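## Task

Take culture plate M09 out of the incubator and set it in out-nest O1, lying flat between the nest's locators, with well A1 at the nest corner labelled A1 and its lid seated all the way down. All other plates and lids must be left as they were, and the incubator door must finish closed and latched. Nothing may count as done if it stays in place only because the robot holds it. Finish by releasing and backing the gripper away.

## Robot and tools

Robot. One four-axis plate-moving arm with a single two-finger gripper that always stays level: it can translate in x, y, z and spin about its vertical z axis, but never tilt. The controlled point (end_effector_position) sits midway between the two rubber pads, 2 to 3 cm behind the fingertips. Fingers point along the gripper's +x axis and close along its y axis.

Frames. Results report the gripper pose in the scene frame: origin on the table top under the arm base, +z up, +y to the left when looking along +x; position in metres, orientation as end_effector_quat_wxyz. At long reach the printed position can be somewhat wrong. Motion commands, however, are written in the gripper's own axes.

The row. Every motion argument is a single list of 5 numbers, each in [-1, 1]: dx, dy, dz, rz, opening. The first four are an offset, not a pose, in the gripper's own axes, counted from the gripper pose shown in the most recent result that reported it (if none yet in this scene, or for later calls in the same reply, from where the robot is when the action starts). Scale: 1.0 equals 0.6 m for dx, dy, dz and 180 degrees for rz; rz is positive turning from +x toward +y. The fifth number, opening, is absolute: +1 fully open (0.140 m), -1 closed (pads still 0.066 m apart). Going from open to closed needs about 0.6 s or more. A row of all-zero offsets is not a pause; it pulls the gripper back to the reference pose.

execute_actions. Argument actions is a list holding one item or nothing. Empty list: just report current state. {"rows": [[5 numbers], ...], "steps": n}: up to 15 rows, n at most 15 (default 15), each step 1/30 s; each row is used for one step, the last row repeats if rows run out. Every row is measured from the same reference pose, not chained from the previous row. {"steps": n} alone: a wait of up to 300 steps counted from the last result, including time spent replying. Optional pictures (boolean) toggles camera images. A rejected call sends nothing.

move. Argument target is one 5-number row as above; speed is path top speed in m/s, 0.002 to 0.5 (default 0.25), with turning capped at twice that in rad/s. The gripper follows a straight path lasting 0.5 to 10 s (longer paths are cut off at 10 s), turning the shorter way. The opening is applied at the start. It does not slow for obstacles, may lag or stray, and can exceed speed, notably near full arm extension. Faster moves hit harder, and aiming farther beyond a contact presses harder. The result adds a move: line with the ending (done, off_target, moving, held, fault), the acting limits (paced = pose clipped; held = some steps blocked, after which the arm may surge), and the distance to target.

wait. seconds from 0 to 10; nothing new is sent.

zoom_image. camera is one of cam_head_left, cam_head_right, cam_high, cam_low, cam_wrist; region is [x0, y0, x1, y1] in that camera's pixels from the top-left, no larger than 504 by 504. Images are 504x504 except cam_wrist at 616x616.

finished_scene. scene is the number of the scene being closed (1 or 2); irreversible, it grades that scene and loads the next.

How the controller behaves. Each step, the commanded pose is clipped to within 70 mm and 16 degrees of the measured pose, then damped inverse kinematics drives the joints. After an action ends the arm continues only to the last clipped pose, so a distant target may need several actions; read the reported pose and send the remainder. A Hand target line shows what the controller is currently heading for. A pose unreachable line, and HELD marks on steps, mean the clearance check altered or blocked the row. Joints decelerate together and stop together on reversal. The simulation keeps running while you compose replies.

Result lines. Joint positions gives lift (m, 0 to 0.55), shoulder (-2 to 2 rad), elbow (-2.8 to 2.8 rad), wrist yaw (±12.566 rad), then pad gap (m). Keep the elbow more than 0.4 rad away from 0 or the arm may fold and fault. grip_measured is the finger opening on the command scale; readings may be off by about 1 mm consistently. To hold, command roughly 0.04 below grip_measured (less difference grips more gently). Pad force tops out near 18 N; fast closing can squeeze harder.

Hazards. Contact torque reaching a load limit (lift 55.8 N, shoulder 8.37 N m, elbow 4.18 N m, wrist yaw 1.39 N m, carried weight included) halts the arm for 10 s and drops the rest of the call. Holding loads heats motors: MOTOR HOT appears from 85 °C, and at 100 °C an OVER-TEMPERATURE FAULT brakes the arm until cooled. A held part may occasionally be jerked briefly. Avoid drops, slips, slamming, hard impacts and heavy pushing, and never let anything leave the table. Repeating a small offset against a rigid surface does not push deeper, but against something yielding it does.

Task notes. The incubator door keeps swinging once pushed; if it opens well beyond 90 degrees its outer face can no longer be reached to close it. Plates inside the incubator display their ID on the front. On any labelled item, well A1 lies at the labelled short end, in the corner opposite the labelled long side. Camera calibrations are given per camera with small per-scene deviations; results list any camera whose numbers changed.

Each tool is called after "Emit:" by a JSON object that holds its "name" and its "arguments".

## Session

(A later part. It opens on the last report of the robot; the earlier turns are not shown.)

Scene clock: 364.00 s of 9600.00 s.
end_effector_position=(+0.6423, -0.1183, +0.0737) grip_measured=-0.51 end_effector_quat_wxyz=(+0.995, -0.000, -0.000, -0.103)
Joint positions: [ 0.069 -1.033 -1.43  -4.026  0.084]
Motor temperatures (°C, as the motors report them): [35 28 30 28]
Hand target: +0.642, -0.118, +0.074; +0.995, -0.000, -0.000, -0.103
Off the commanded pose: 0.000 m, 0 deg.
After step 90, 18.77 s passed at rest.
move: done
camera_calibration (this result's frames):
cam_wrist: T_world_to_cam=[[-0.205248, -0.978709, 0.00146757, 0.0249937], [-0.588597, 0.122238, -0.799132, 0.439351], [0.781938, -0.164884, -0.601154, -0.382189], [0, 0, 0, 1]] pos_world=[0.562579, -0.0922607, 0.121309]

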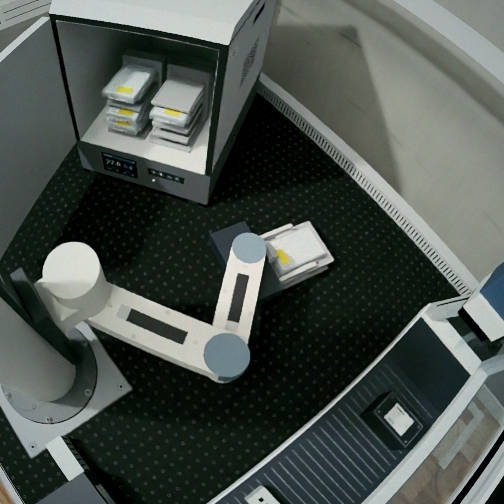

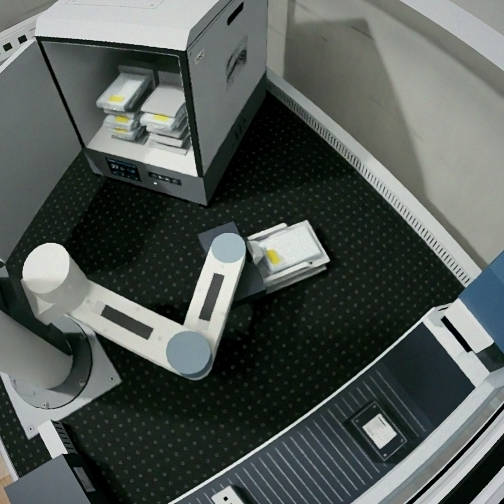

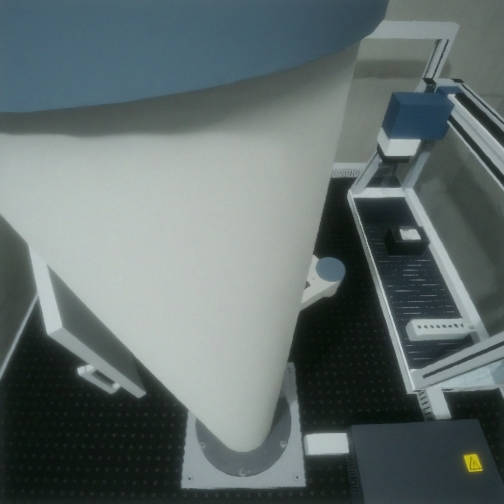

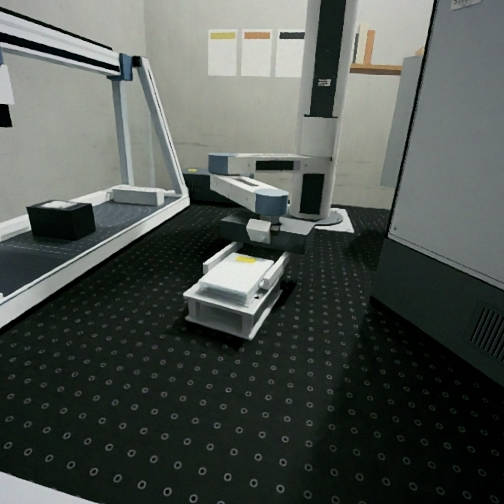

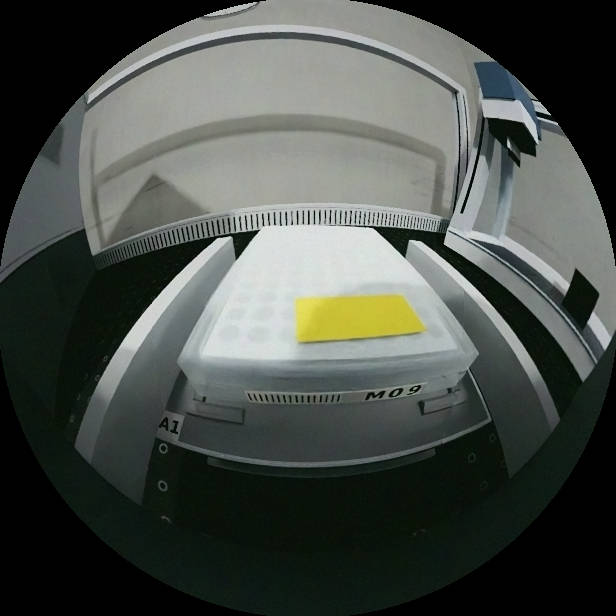

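Emit:
{"name": "zoom_image", "arguments": {"camera": "cam_wrist", "region": [175, 370, 255, 450]}}

Emit:
{"name": "zoom_image", "arguments": {"camera": "cam_wrist", "region": [410, 360, 490, 440]}}

Emit:
{"name": "zoom_image", "arguments": {"camera": "cam_low", "region": [180, 250, 290, 330]}}

Region (175, 370, 255, 450) of cam_wrist's 616x616 image, scaled by 6.300, with more detail than that image has.

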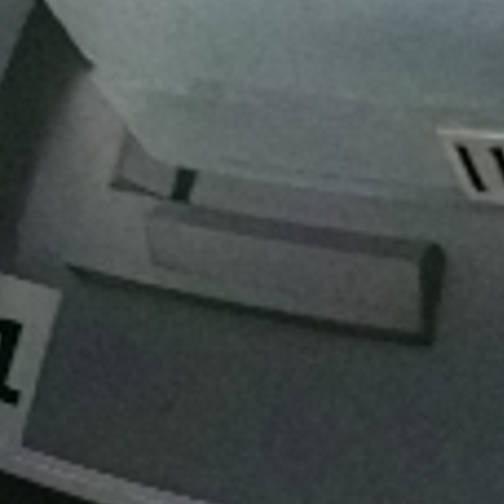

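Region (410, 360, 490, 440) of cam_wrist's 616x616 image, scaled by 6.300, with more detail than that image has.

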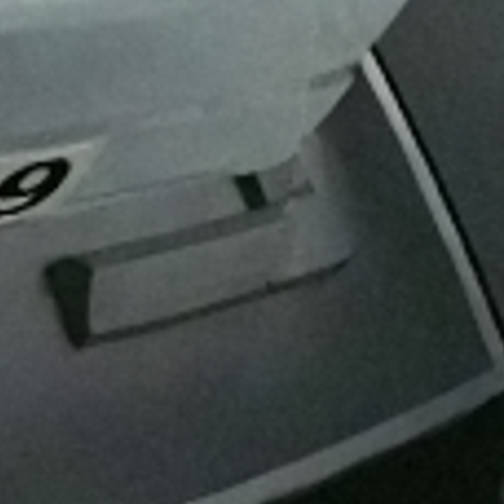

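Region (180, 250, 290, 330) of cam_low's 504x504 image, scaled by 4.582, with more detail than that image has; it fills the top 367 rows of this view, and the rest is white.

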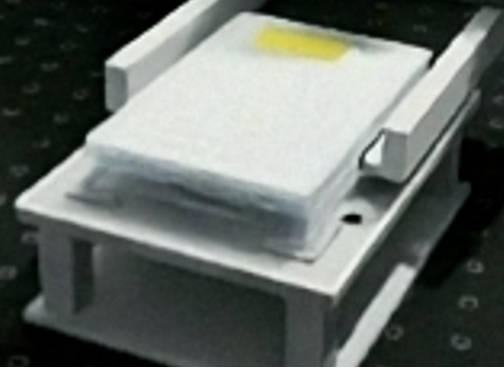

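Emit:
{"name": "execute_actions", "arguments": {"actions": [{"rows": [[0,0,-0.0007,0,-0.56],[0,0,-0.0014,0,-0.56],[0,0,-0.0021,0,-0.56],[0,0,-0.0028,0,-0.56],[0,0,-0.0035,0,-0.56],[0,0,-0.0042,0,-0.56],[0,0,-0.0049,0,-0.56],[0,0,-0.0056,0,-0.56],[0,0,-0.0062,0,-0.56],[0,0,-0.0068,0,-0.56],[0,0,-0.0074,0,-0.56],[0,0,-0.0079,0,-0.56],[0,0,-0.0083,0,-0.56]], "steps": 15}]}}

Scene clock: 384.87 s of 9600.00 s.
end_effector_position=(+0.6423, -0.1183, +0.0687) grip_measured=-0.51 end_effector_quat_wxyz=(+0.995, -0.000, -0.000, -0.103)
Joint positions: [ 0.064 -1.033 -1.43  -4.027  0.084]
Motor temperatures (°C, as the motors report them): [35 28 30 28]
Hand target: +0.642, -0.118, +0.069; +0.995, -0.000, -0.000, -0.103
Off the commanded pose: 0.000 m, 0 deg.
Steps of this call (steps 1 to 90: nothing new was sent; then 17.37 s passed at rest; steps 91 to 105: all 15 steps of this action). Readings (end_effector_position):
91: (+0.6423, -0.1183, +0.0736)
92: (+0.6423, -0.1183, +0.0732)
94: (+0.6423, -0.1183, +0.0723)
98: (+0.6423, -0.1183, +0.0706)
105: the state above
camera_calibration (this result's frames):
cam_wrist: T_world_to_cam=[[-0.205947, -0.978562, 0.00146757, 0.0254022], [-0.588509, 0.122659, -0.799132, 0.435341], [0.78182, -0.165443, -0.601154, -0.385138], [0, 0, 0, 1]] pos_world=[0.562542, -0.0922589, 0.11633]

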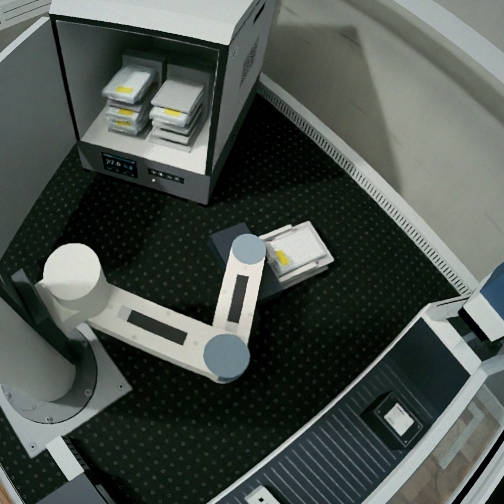

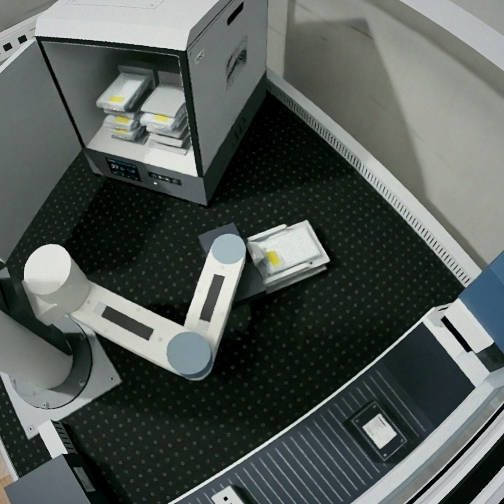

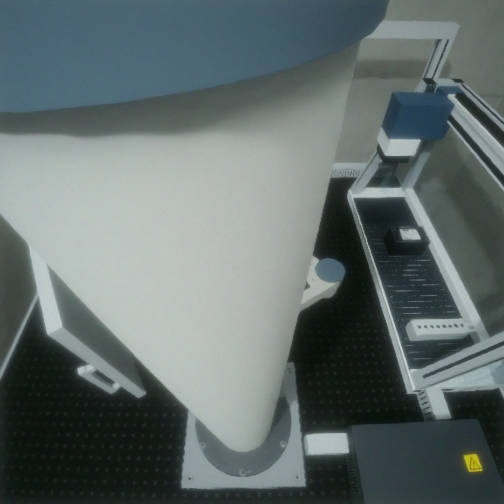

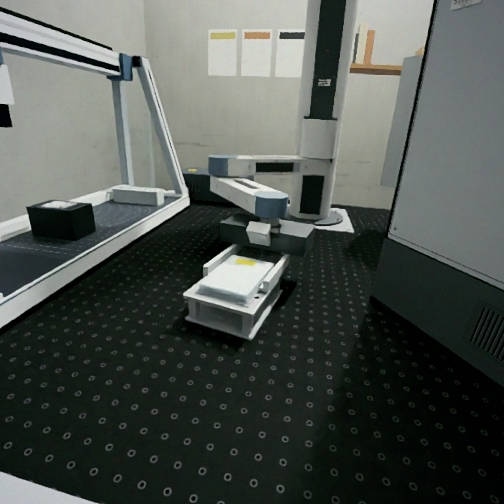

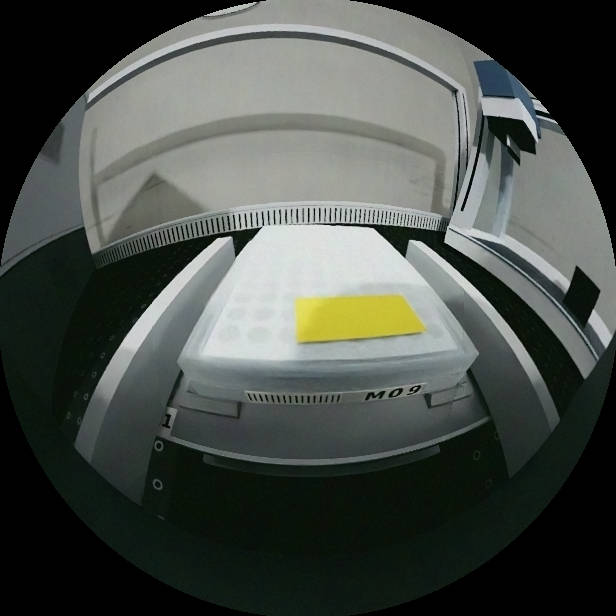

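Emit:
{"name": "zoom_image", "arguments": {"camera": "cam_wrist", "region": [170, 365, 250, 445]}}

Emit:
{"name": "zoom_image", "arguments": {"camera": "cam_wrist", "region": [410, 355, 490, 435]}}

Emit:
{"name": "zoom_image", "arguments": {"camera": "cam_low", "region": [185, 270, 275, 320]}}

Region (170, 365, 250, 445) of cam_wrist's 616x616 image, scaled by 6.300, with more detail than that image has.

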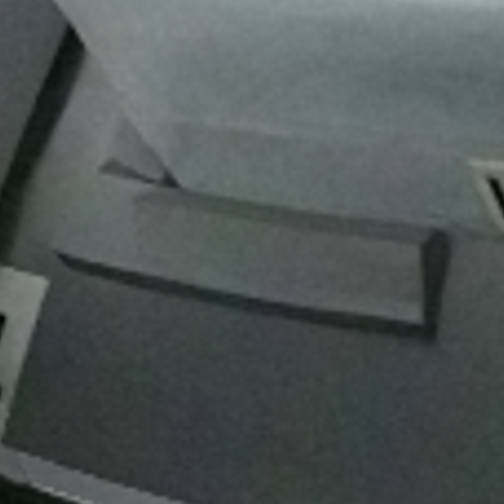

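Region (410, 355, 490, 435) of cam_wrist's 616x616 image, scaled by 6.300, with more detail than that image has.

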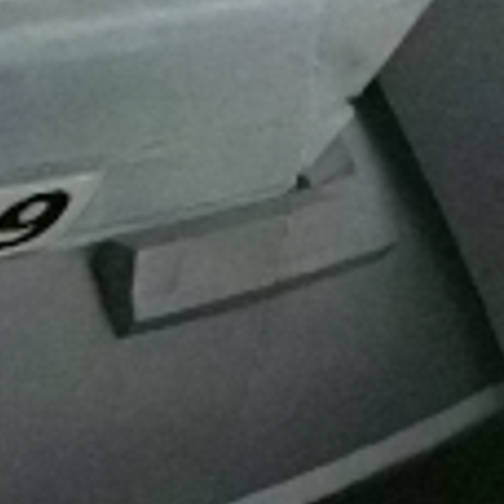

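Region (185, 270, 275, 320) of cam_low's 504x504 image, scaled by 5.600, with more detail than that image has.

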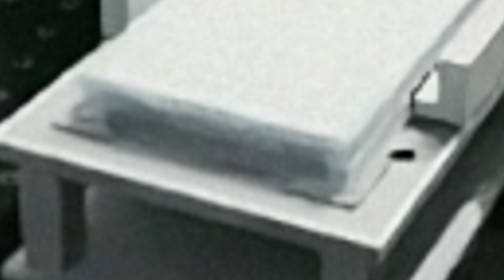

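Emit:
{"name": "execute_actions", "arguments": {"actions": [{"rows": [[-0.0003,0,0,-0.0003,-0.56],[-0.0003,0,0,-0.0003,-0.56],[-0.0003,0,-0.0002,-0.0003,-0.56],[-0.0003,0,-0.0004,-0.0003,-0.56],[-0.0003,0,-0.0006,-0.0003,-0.56],[-0.0003,0,-0.0008,-0.0003,-0.56],[-0.0003,0,-0.001,-0.0003,-0.56],[-0.0003,0,-0.0012,-0.0003,-0.56]], "steps": 13}]}}

Scene clock: 392.20 s of 9600.00 s.
end_effector_position=(+0.6421, -0.1183, +0.0683) grip_measured=-0.51 end_effector_quat_wxyz=(+0.995, -0.000, -0.000, -0.103)
Joint positions: [ 0.063 -1.033 -1.429 -4.029  0.084]
Motor temperatures (°C, as the motors report them): [35 28 30 28]
Hand target: +0.642, -0.118, +0.068; +0.995, -0.000, -0.000, -0.103
Off the commanded pose: 0.000 m, 0 deg.
Steps of this call (steps 1 to 90: nothing new was sent; then 3.90 s passed at rest; steps 91 to 103: all 13 steps of this action). Readings (end_effector_position):
91: (+0.6422, -0.1183, +0.0687)
92: (+0.6421, -0.1183, +0.0687)
94: (+0.6421, -0.1183, +0.0686)
98: (+0.6421, -0.1183, +0.0683)
103: the state above
camera_calibration (this result's frames):
cam_wrist: T_world_to_cam=[[-0.206901, -0.978361, 0.00146757, 0.0260533], [-0.588389, 0.123232, -0.799132, 0.434896], [0.781658, -0.166205, -0.601154, -0.385217], [0, 0, 0, 1]] pos_world=[0.562387, -0.0921287, 0.115926]

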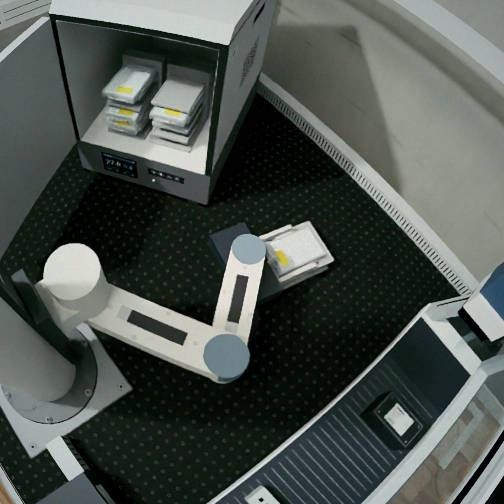

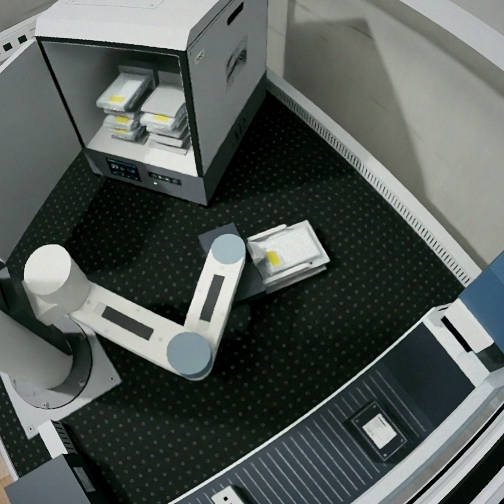

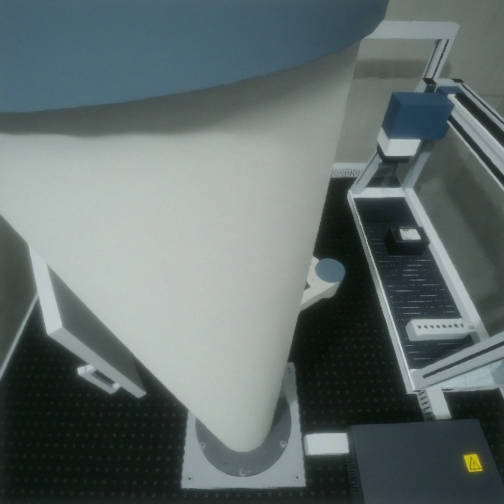

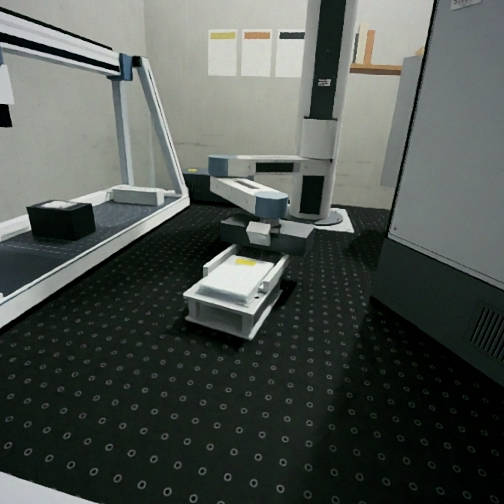

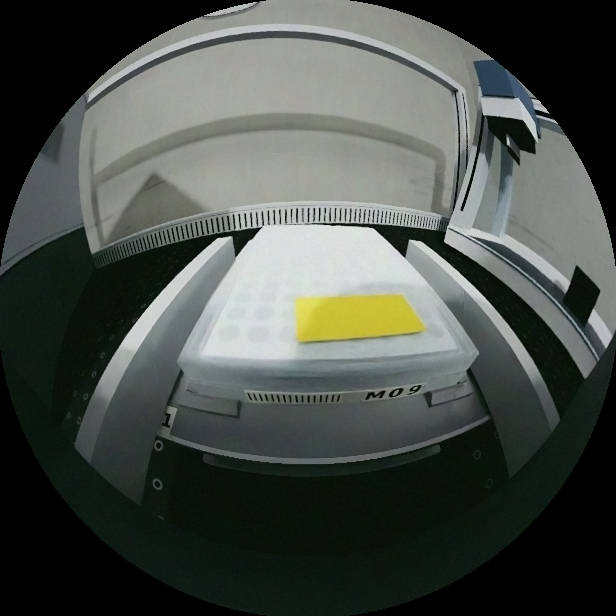

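Emit:
{"name": "execute_actions", "arguments": {"actions": [{"rows": [[0,0,0.0001,0,-0.55],[0,0,0.0001,0,-0.53],[0,0,0.0001,0,-0.51],[0,0,0.0001,0,-0.49],[0,0,0.0001,0,-0.46],[0,0,0.0001,0,-0.42],[0,0,0.0001,0,-0.36],[0,0,0.0001,0,-0.3],[0,0,0.0001,0,-0.2],[0,0,0.0001,0,-0.1],[0,0,0.0001,0,0.0]], "steps": 14}], "pictures": false}}

Emit:
{"name": "move", "arguments": {"target": [0.0, 0.0, 0.075, 0.0, 0.3], "speed": 0.15}}

Scene clock: 396.67 s of 9600.00 s.
end_effector_position=(+0.6421, -0.1183, +0.0684) grip_measured=+0.00 end_effector_quat_wxyz=(+0.995, -0.000, -0.000, -0.103)
Joint positions: [ 0.063 -1.033 -1.429 -4.029  0.103]
Motor temperatures (°C, as the motors report them): [35 28 30 28]
Hand target: +0.642, -0.118, +0.068; +0.995, -0.000, -0.000, -0.103
Off the commanded pose: 0.000 m, 0 deg.
Steps of this call (steps 1 to 90: nothing new was sent; then 1.00 s passed at rest; steps 91 to 104: all 14 steps of this action). Readings (end_effector_position):
91: (+0.6421, -0.1183, +0.0684)
92: (+0.6421, -0.1183, +0.0685)
94: (+0.6421, -0.1183, +0.0684)
98: (+0.6421, -0.1183, +0.0684)
104: the state above

Scene clock: 397.63 s of 9600.00 s.
end_effector_position=(+0.6421, -0.1183, +0.1134) grip_measured=+0.30 end_effector_quat_wxyz=(+0.995, -0.000, -0.000, -0.103)
Joint positions: [ 0.108 -1.033 -1.429 -4.029  0.114]
Motor temperatures (°C, as the motors report them): [35 28 30 28]
Hand target: +0.642, -0.118, +0.113; +0.995, -0.000, -0.000, -0.103
Off the commanded pose: 0.000 m, 0 deg.
move: done
camera_calibration (this result's frames):
cam_wrist: T_world_to_cam=[[-0.206965, -0.978347, 0.00146757, 0.026012], [-0.588381, 0.123271, -0.799132, 0.47097], [0.781648, -0.166256, -0.601154, -0.358091], [0, 0, 0, 1]] pos_world=[0.562395, -0.0921428, 0.161061]

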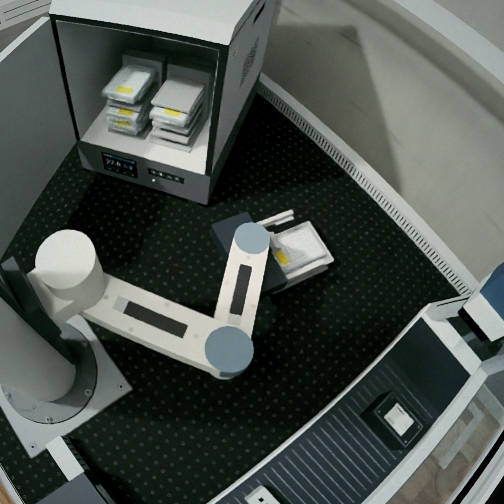

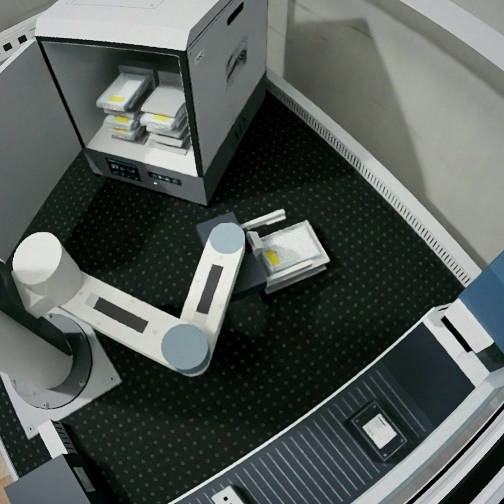

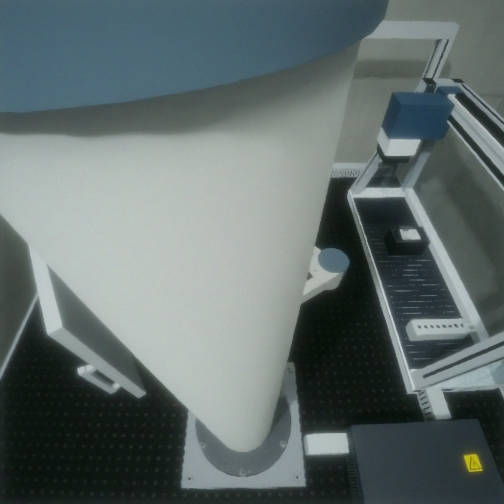

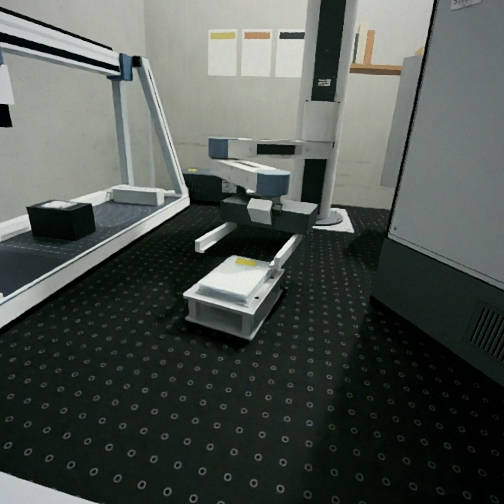

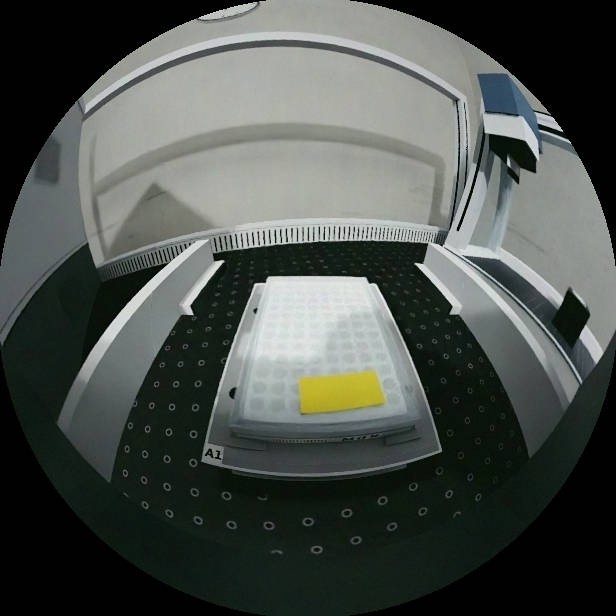

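Emit:
{"name": "zoom_image", "arguments": {"camera": "cam_low", "region": [175, 245, 295, 325]}}

Emit:
{"name": "zoom_image", "arguments": {"camera": "cam_head_right", "region": [0, 20, 230, 280]}}

Region (175, 245, 295, 325) of cam_low's 504x504 image, scaled by 4.200, with more detail than that image has.

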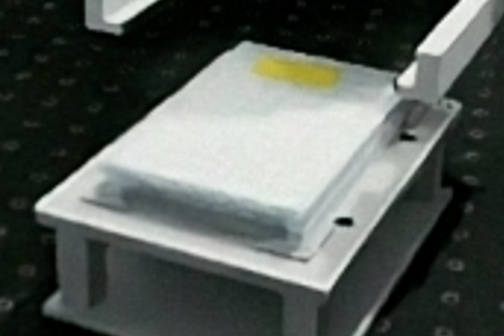

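Region (0, 20, 230, 280) of cam_head_right's 504x504 image, scaled by 1.938, with more detail than that image has; it fills the left 446 columns of this view, and the rest is white.

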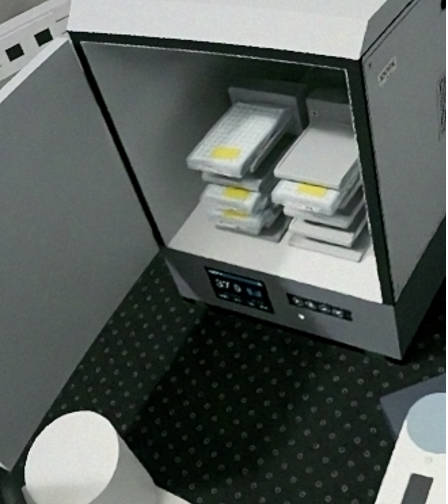

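Emit:
{"name": "move", "arguments": {"target": [-0.5259, 0.4719, 0.6277, 0.2542, -1.0], "speed": 0.4}}

Scene clock: 458.37 s of 9600.00 s.
end_effector_position=(+0.3918, +0.2240, +0.4901) grip_measured=-1.00 end_effector_quat_wxyz=(+0.957, -0.000, -0.000, +0.292)
Joint positions: [ 0.485 -0.05  -0.679 -4.963  0.066]
Motor temperatures (°C, as the motors report them): [35 28 30 28]
Hand target: +0.392, +0.224, +0.490; +0.957, -0.000, -0.000, +0.291
Off the commanded pose: 0.000 m, 0 deg.
After step 90, 55.77 s passed at rest.
move: done
camera_calibration (this result's frames):
cam_wrist: T_world_to_cam=[[0.556705, -0.830709, 0.00146757, -0.0237587], [-0.498732, -0.33564, -0.799132, 0.650174], [0.664339, 0.444149, -0.601154, 0.0301252], [0, 0, 0, 1]] pos_world=[0.317476, 0.185108, 0.537719]

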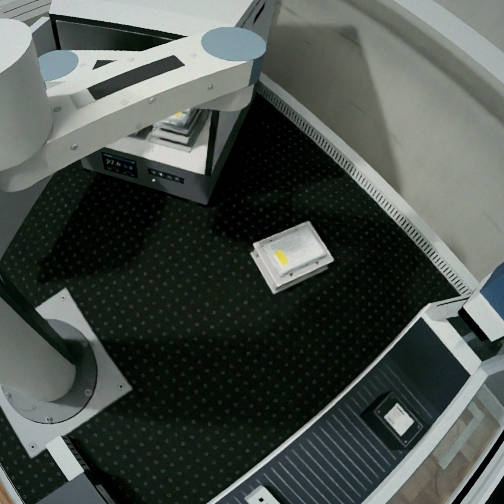

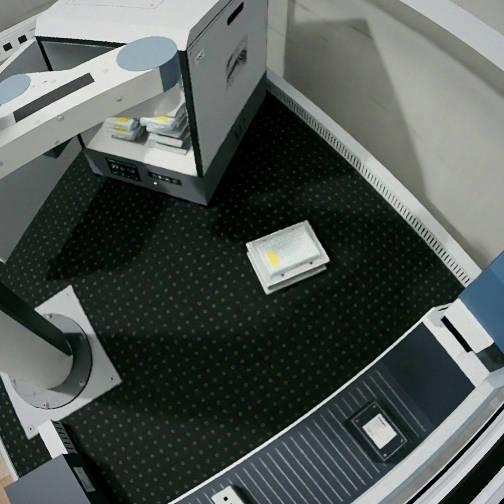

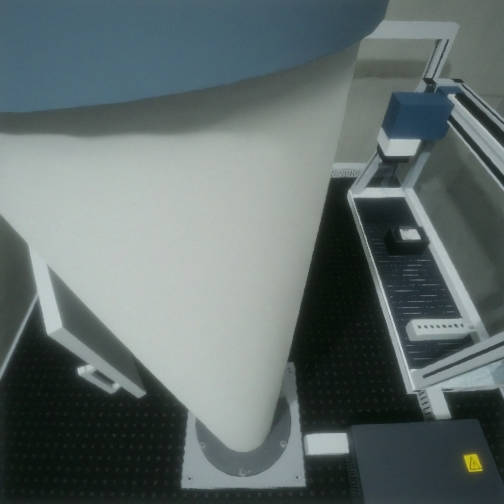

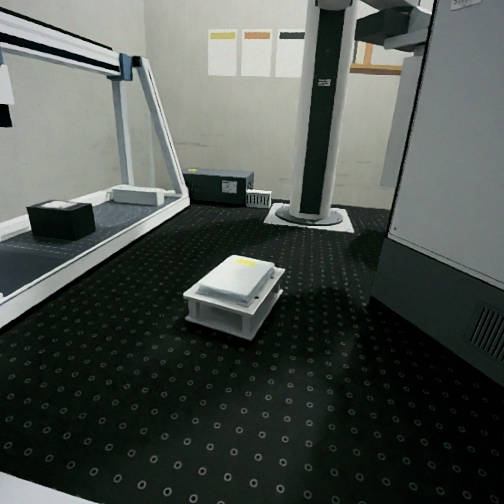

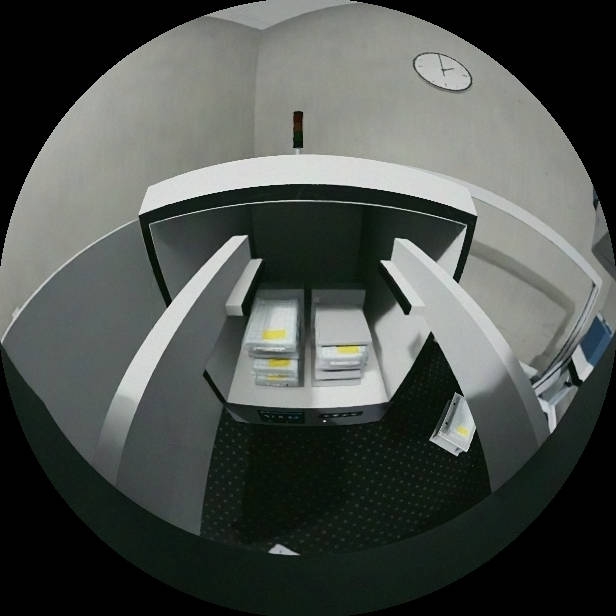

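Emit:
{"name": "zoom_image", "arguments": {"camera": "cam_wrist", "region": [90, 170, 190, 270]}}

Emit:
{"name": "zoom_image", "arguments": {"camera": "cam_wrist", "region": [0, 230, 120, 350]}}

Emit:
{"name": "zoom_image", "arguments": {"camera": "cam_wrist", "region": [410, 170, 510, 270]}}

Emit:
{"name": "zoom_image", "arguments": {"camera": "cam_head_right", "region": [235, 210, 340, 300]}}

Region (90, 170, 190, 270) of cam_wrist's 616x616 image, scaled by 5.040, with more detail than that image has.

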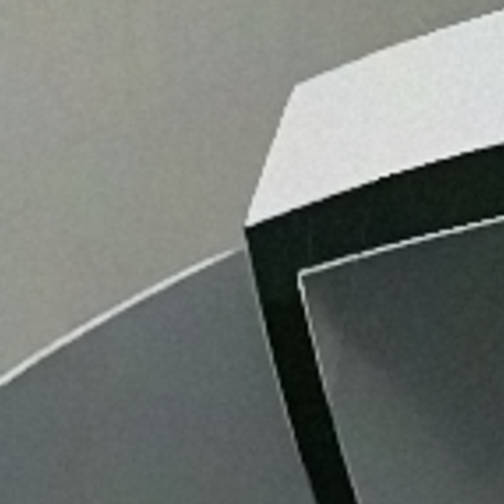

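Region (0, 230, 120, 350) of cam_wrist's 616x616 image, scaled by 4.200, with more detail than that image has.

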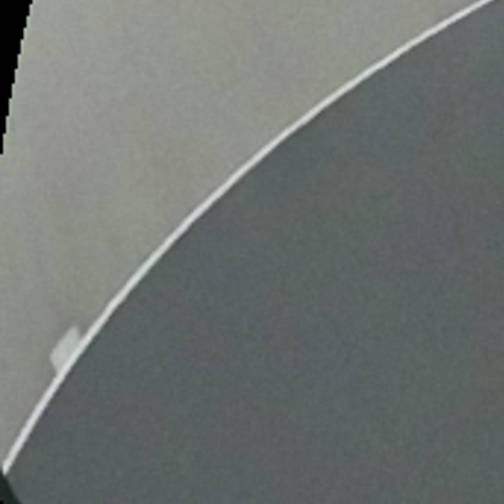

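Region (410, 170, 510, 270) of cam_wrist's 616x616 image, scaled by 5.040, with more detail than that image has.

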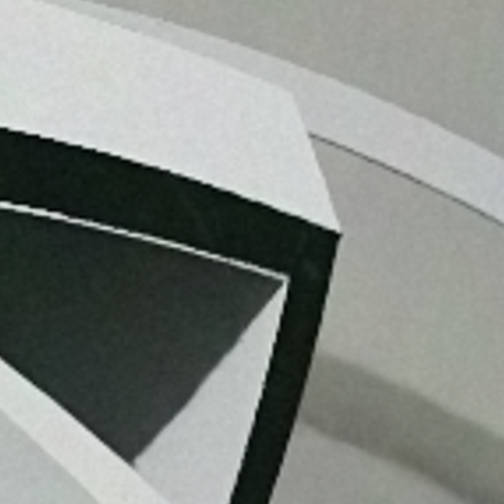

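Region (235, 210, 340, 300) of cam_head_right's 504x504 image, scaled by 4.800, with more detail than that image has; it fills the top 432 rows of this view, and the rest is white.

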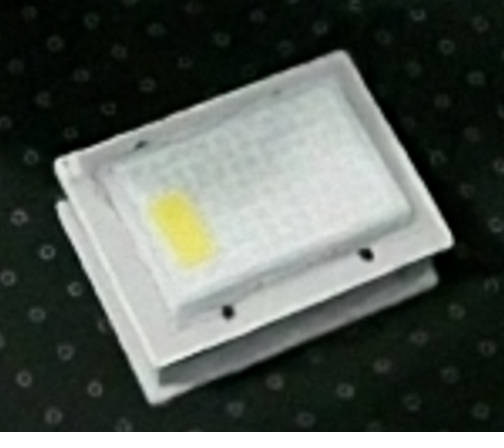

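Emit:
{"name": "execute_actions", "arguments": {"actions": []}}

Scene clock: 476.37 s of 9600.00 s.
end_effector_position=(+0.3918, +0.2240, +0.4901) grip_measured=-1.00 end_effector_quat_wxyz=(+0.957, -0.000, -0.000, +0.292)
Joint positions: [ 0.485 -0.05  -0.679 -4.963  0.066]
Motor temperatures (°C, as the motors report them): [35 28 30 28]
Hand target: +0.392, +0.224, +0.490; +0.957, -0.000, -0.000, +0.291
Off the commanded pose: 0.000 m, 0 deg.
Steps of this call (steps 1 to 90: nothing new was sent; then 15.00 s passed at rest). Readings (end_effector_position):
1: (+0.3918, +0.2240, +0.4901)
2: (+0.3918, +0.2240, +0.4901)
4: (+0.3918, +0.2240, +0.4901)
8: (+0.3918, +0.2240, +0.4901)
90: the state above
camera_calibration (this result's frames):
cam_wrist: T_world_to_cam=[[0.556702, -0.830711, 0.00146757, -0.0237633], [-0.498733, -0.335639, -0.799132, 0.65017], [0.66434, 0.444147, -0.601154, 0.0301272], [0, 0, 0, 1]] pos_world=[0.317476, 0.185101, 0.537718]

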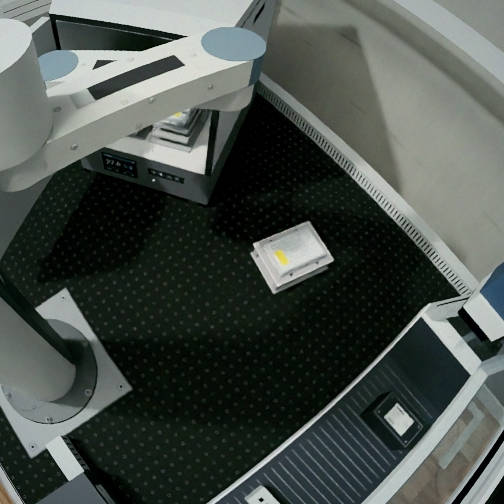

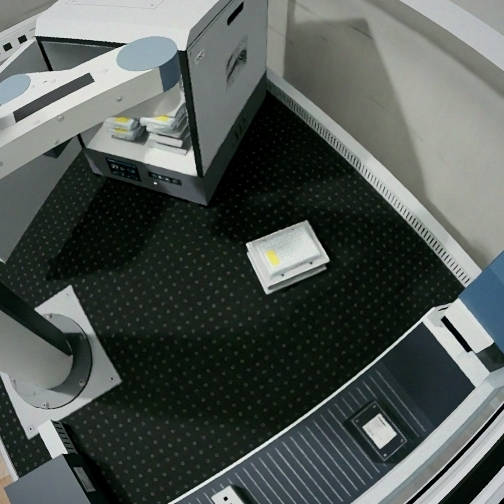

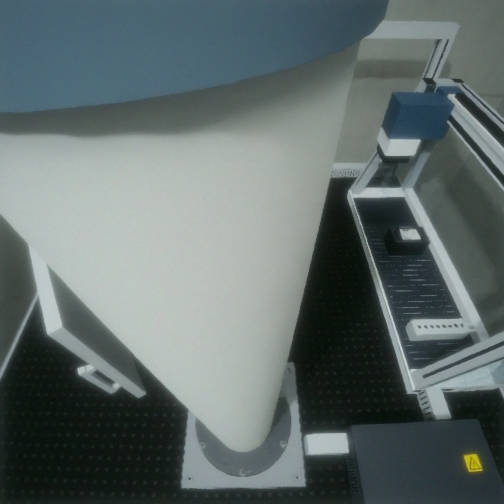

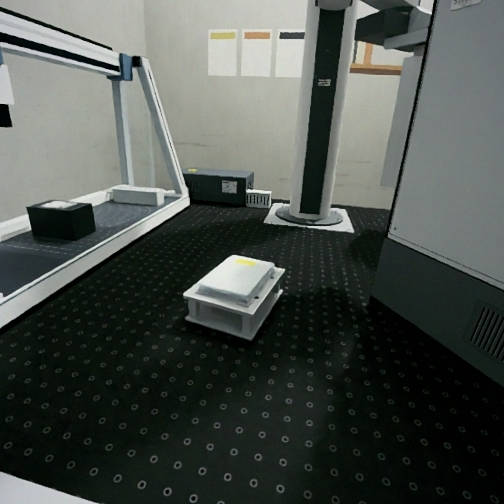

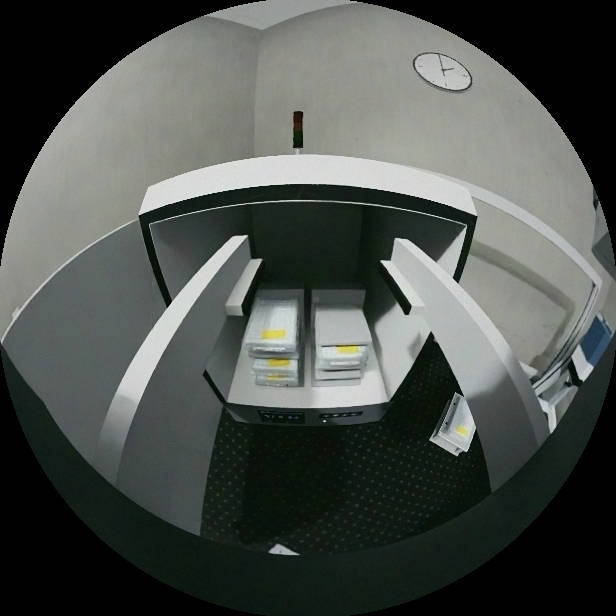

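Emit:
{"name": "move", "arguments": {"target": [-0.05, 0.05, 0.105, -0.0556, -1], "speed": 0.2}}

Scene clock: 499.77 s of 9600.00 s.
end_effector_position=(+0.3501, +0.2323, +0.5531) grip_measured=-1.00 end_effector_quat_wxyz=(+0.978, -0.000, -0.000, +0.207)
Joint positions: [ 0.548  0.295 -0.698 -5.462  0.066]
Motor temperatures (°C, as the motors report them): [34 28 30 28]
Hand target: +0.350, +0.232, +0.553; +0.978, -0.000, -0.000, +0.207
Off the commanded pose: 0.000 m, 0 deg.
After step 90, 19.60 s passed at rest.
move: done
camera_calibration (this result's frames):
cam_wrist: T_world_to_cam=[[0.404509, -0.914533, 0.00146757, 0.0790174], [-0.549302, -0.244245, -0.799132, 0.679019], [0.731191, 0.32245, -0.601154, 0.0968915], [0, 0, 0, 1]] pos_world=[0.270177, 0.206868, 0.600756]

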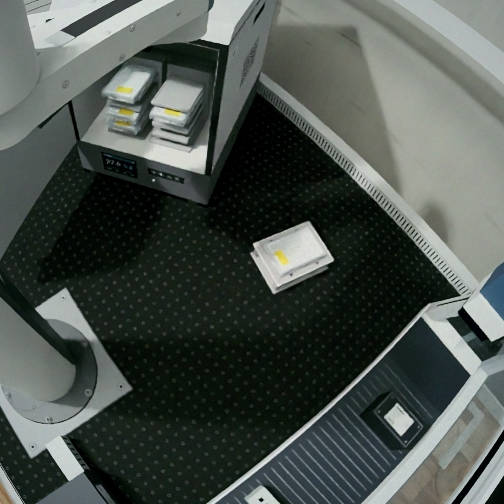

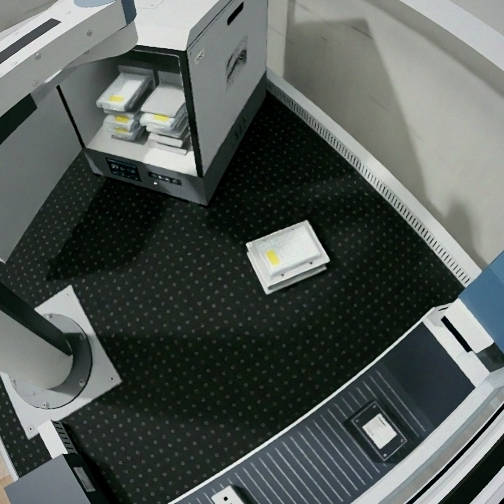

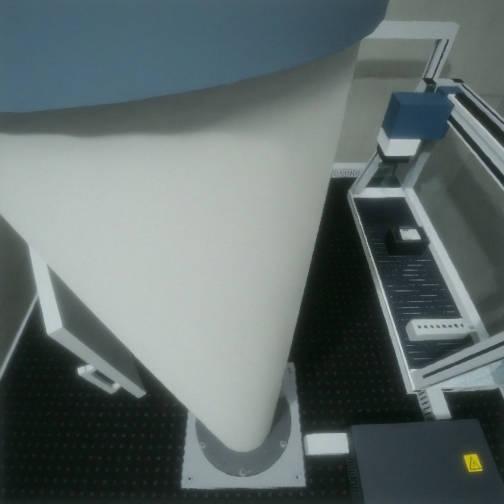

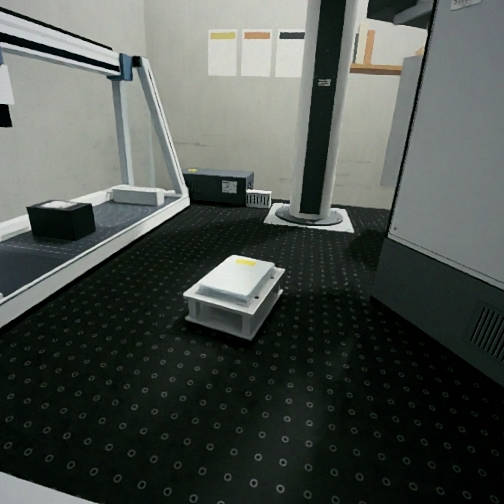

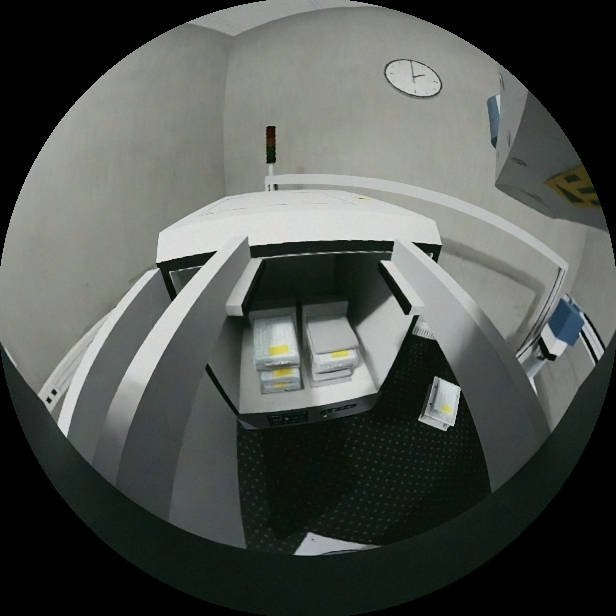

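Emit:
{"name": "zoom_image", "arguments": {"camera": "cam_wrist", "region": [20, 220, 220, 460]}}

Region (20, 220, 220, 460) of cam_wrist's 616x616 image, scaled by 2.100, with more detail than that image has.

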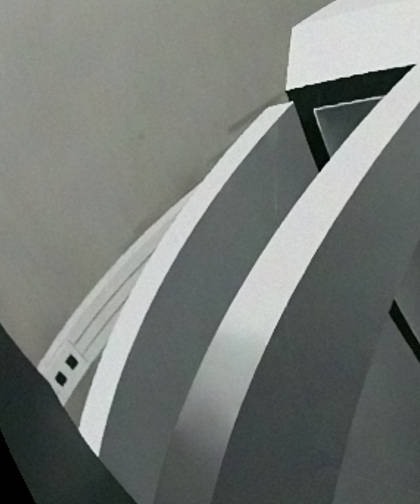

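Emit:
{"name": "move", "arguments": {"target": [-0.2783, 0.4277, 0, -0.1111, -1], "speed": 0.2}}

Scene clock: 513.43 s of 9600.00 s.
end_effector_position=(+0.0935, +0.3994, +0.5531) grip_measured=-1.00 end_effector_quat_wxyz=(+0.999, -0.000, -0.000, +0.034)
Joint positions: [ 0.548  1.599 -2.074 -5.739  0.066]
Motor temperatures (°C, as the motors report them): [34 28 30 28]
Hand target: +0.094, +0.399, +0.553; +0.999, -0.000, -0.000, +0.034
Off the commanded pose: 0.000 m, 0 deg.
After step 90, 8.70 s passed at rest.
move: done
camera_calibration (this result's frames):
cam_wrist: T_world_to_cam=[[0.0675064, -0.997718, 0.00146757, 0.400335], [-0.599704, -0.0417519, -0.799132, 0.502713], [0.797369, 0.0530664, -0.601154, 0.332063], [0, 0, 0, 1]] pos_world=[0.00967684, 0.402789, 0.600768]

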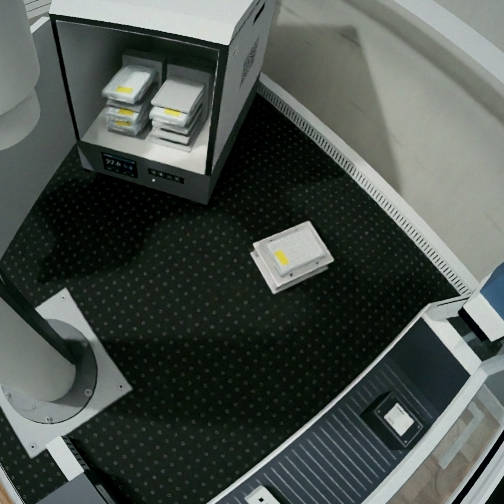

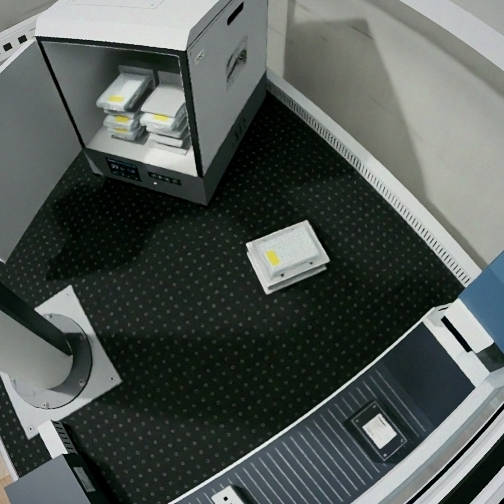

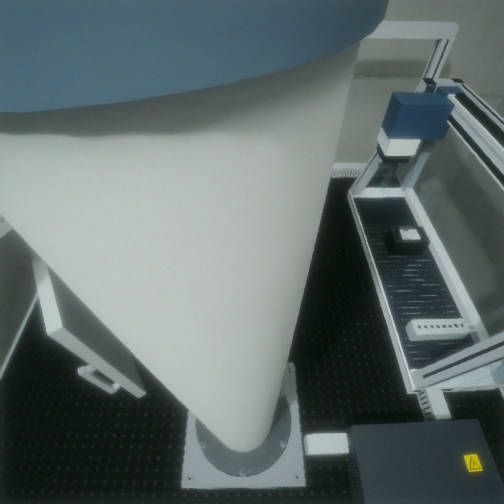

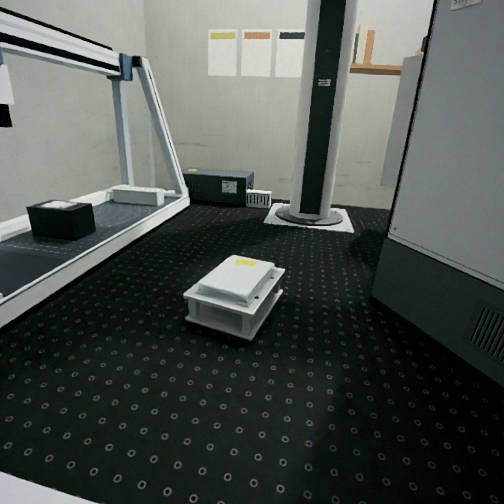

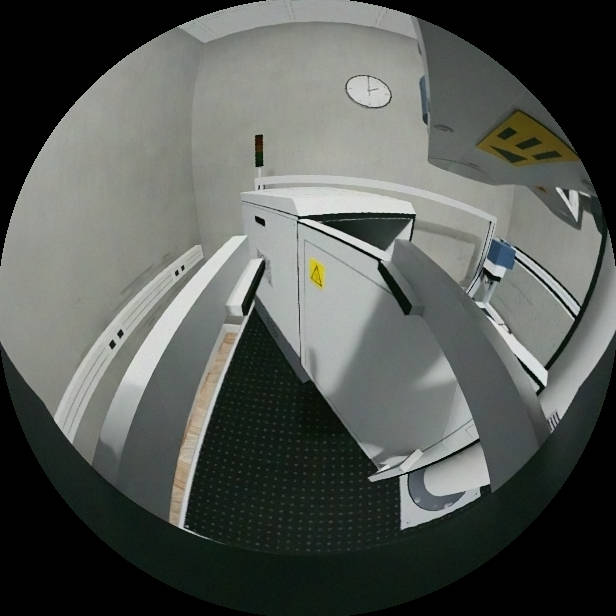

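Emit:
{"name": "zoom_image", "arguments": {"camera": "cam_wrist", "region": [280, 190, 580, 490]}}

Region (280, 190, 580, 490) of cam_wrist's 616x616 image, scaled by 1.680, with more detail than that image has.

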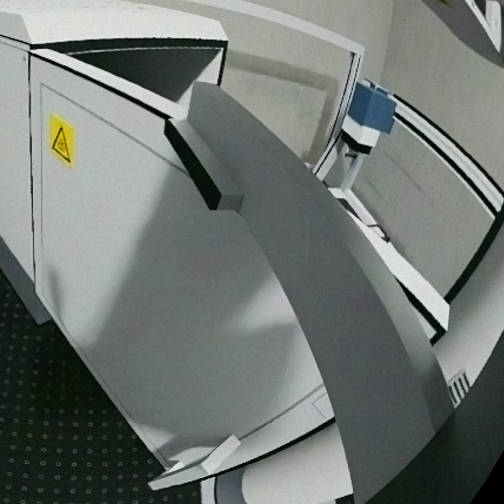

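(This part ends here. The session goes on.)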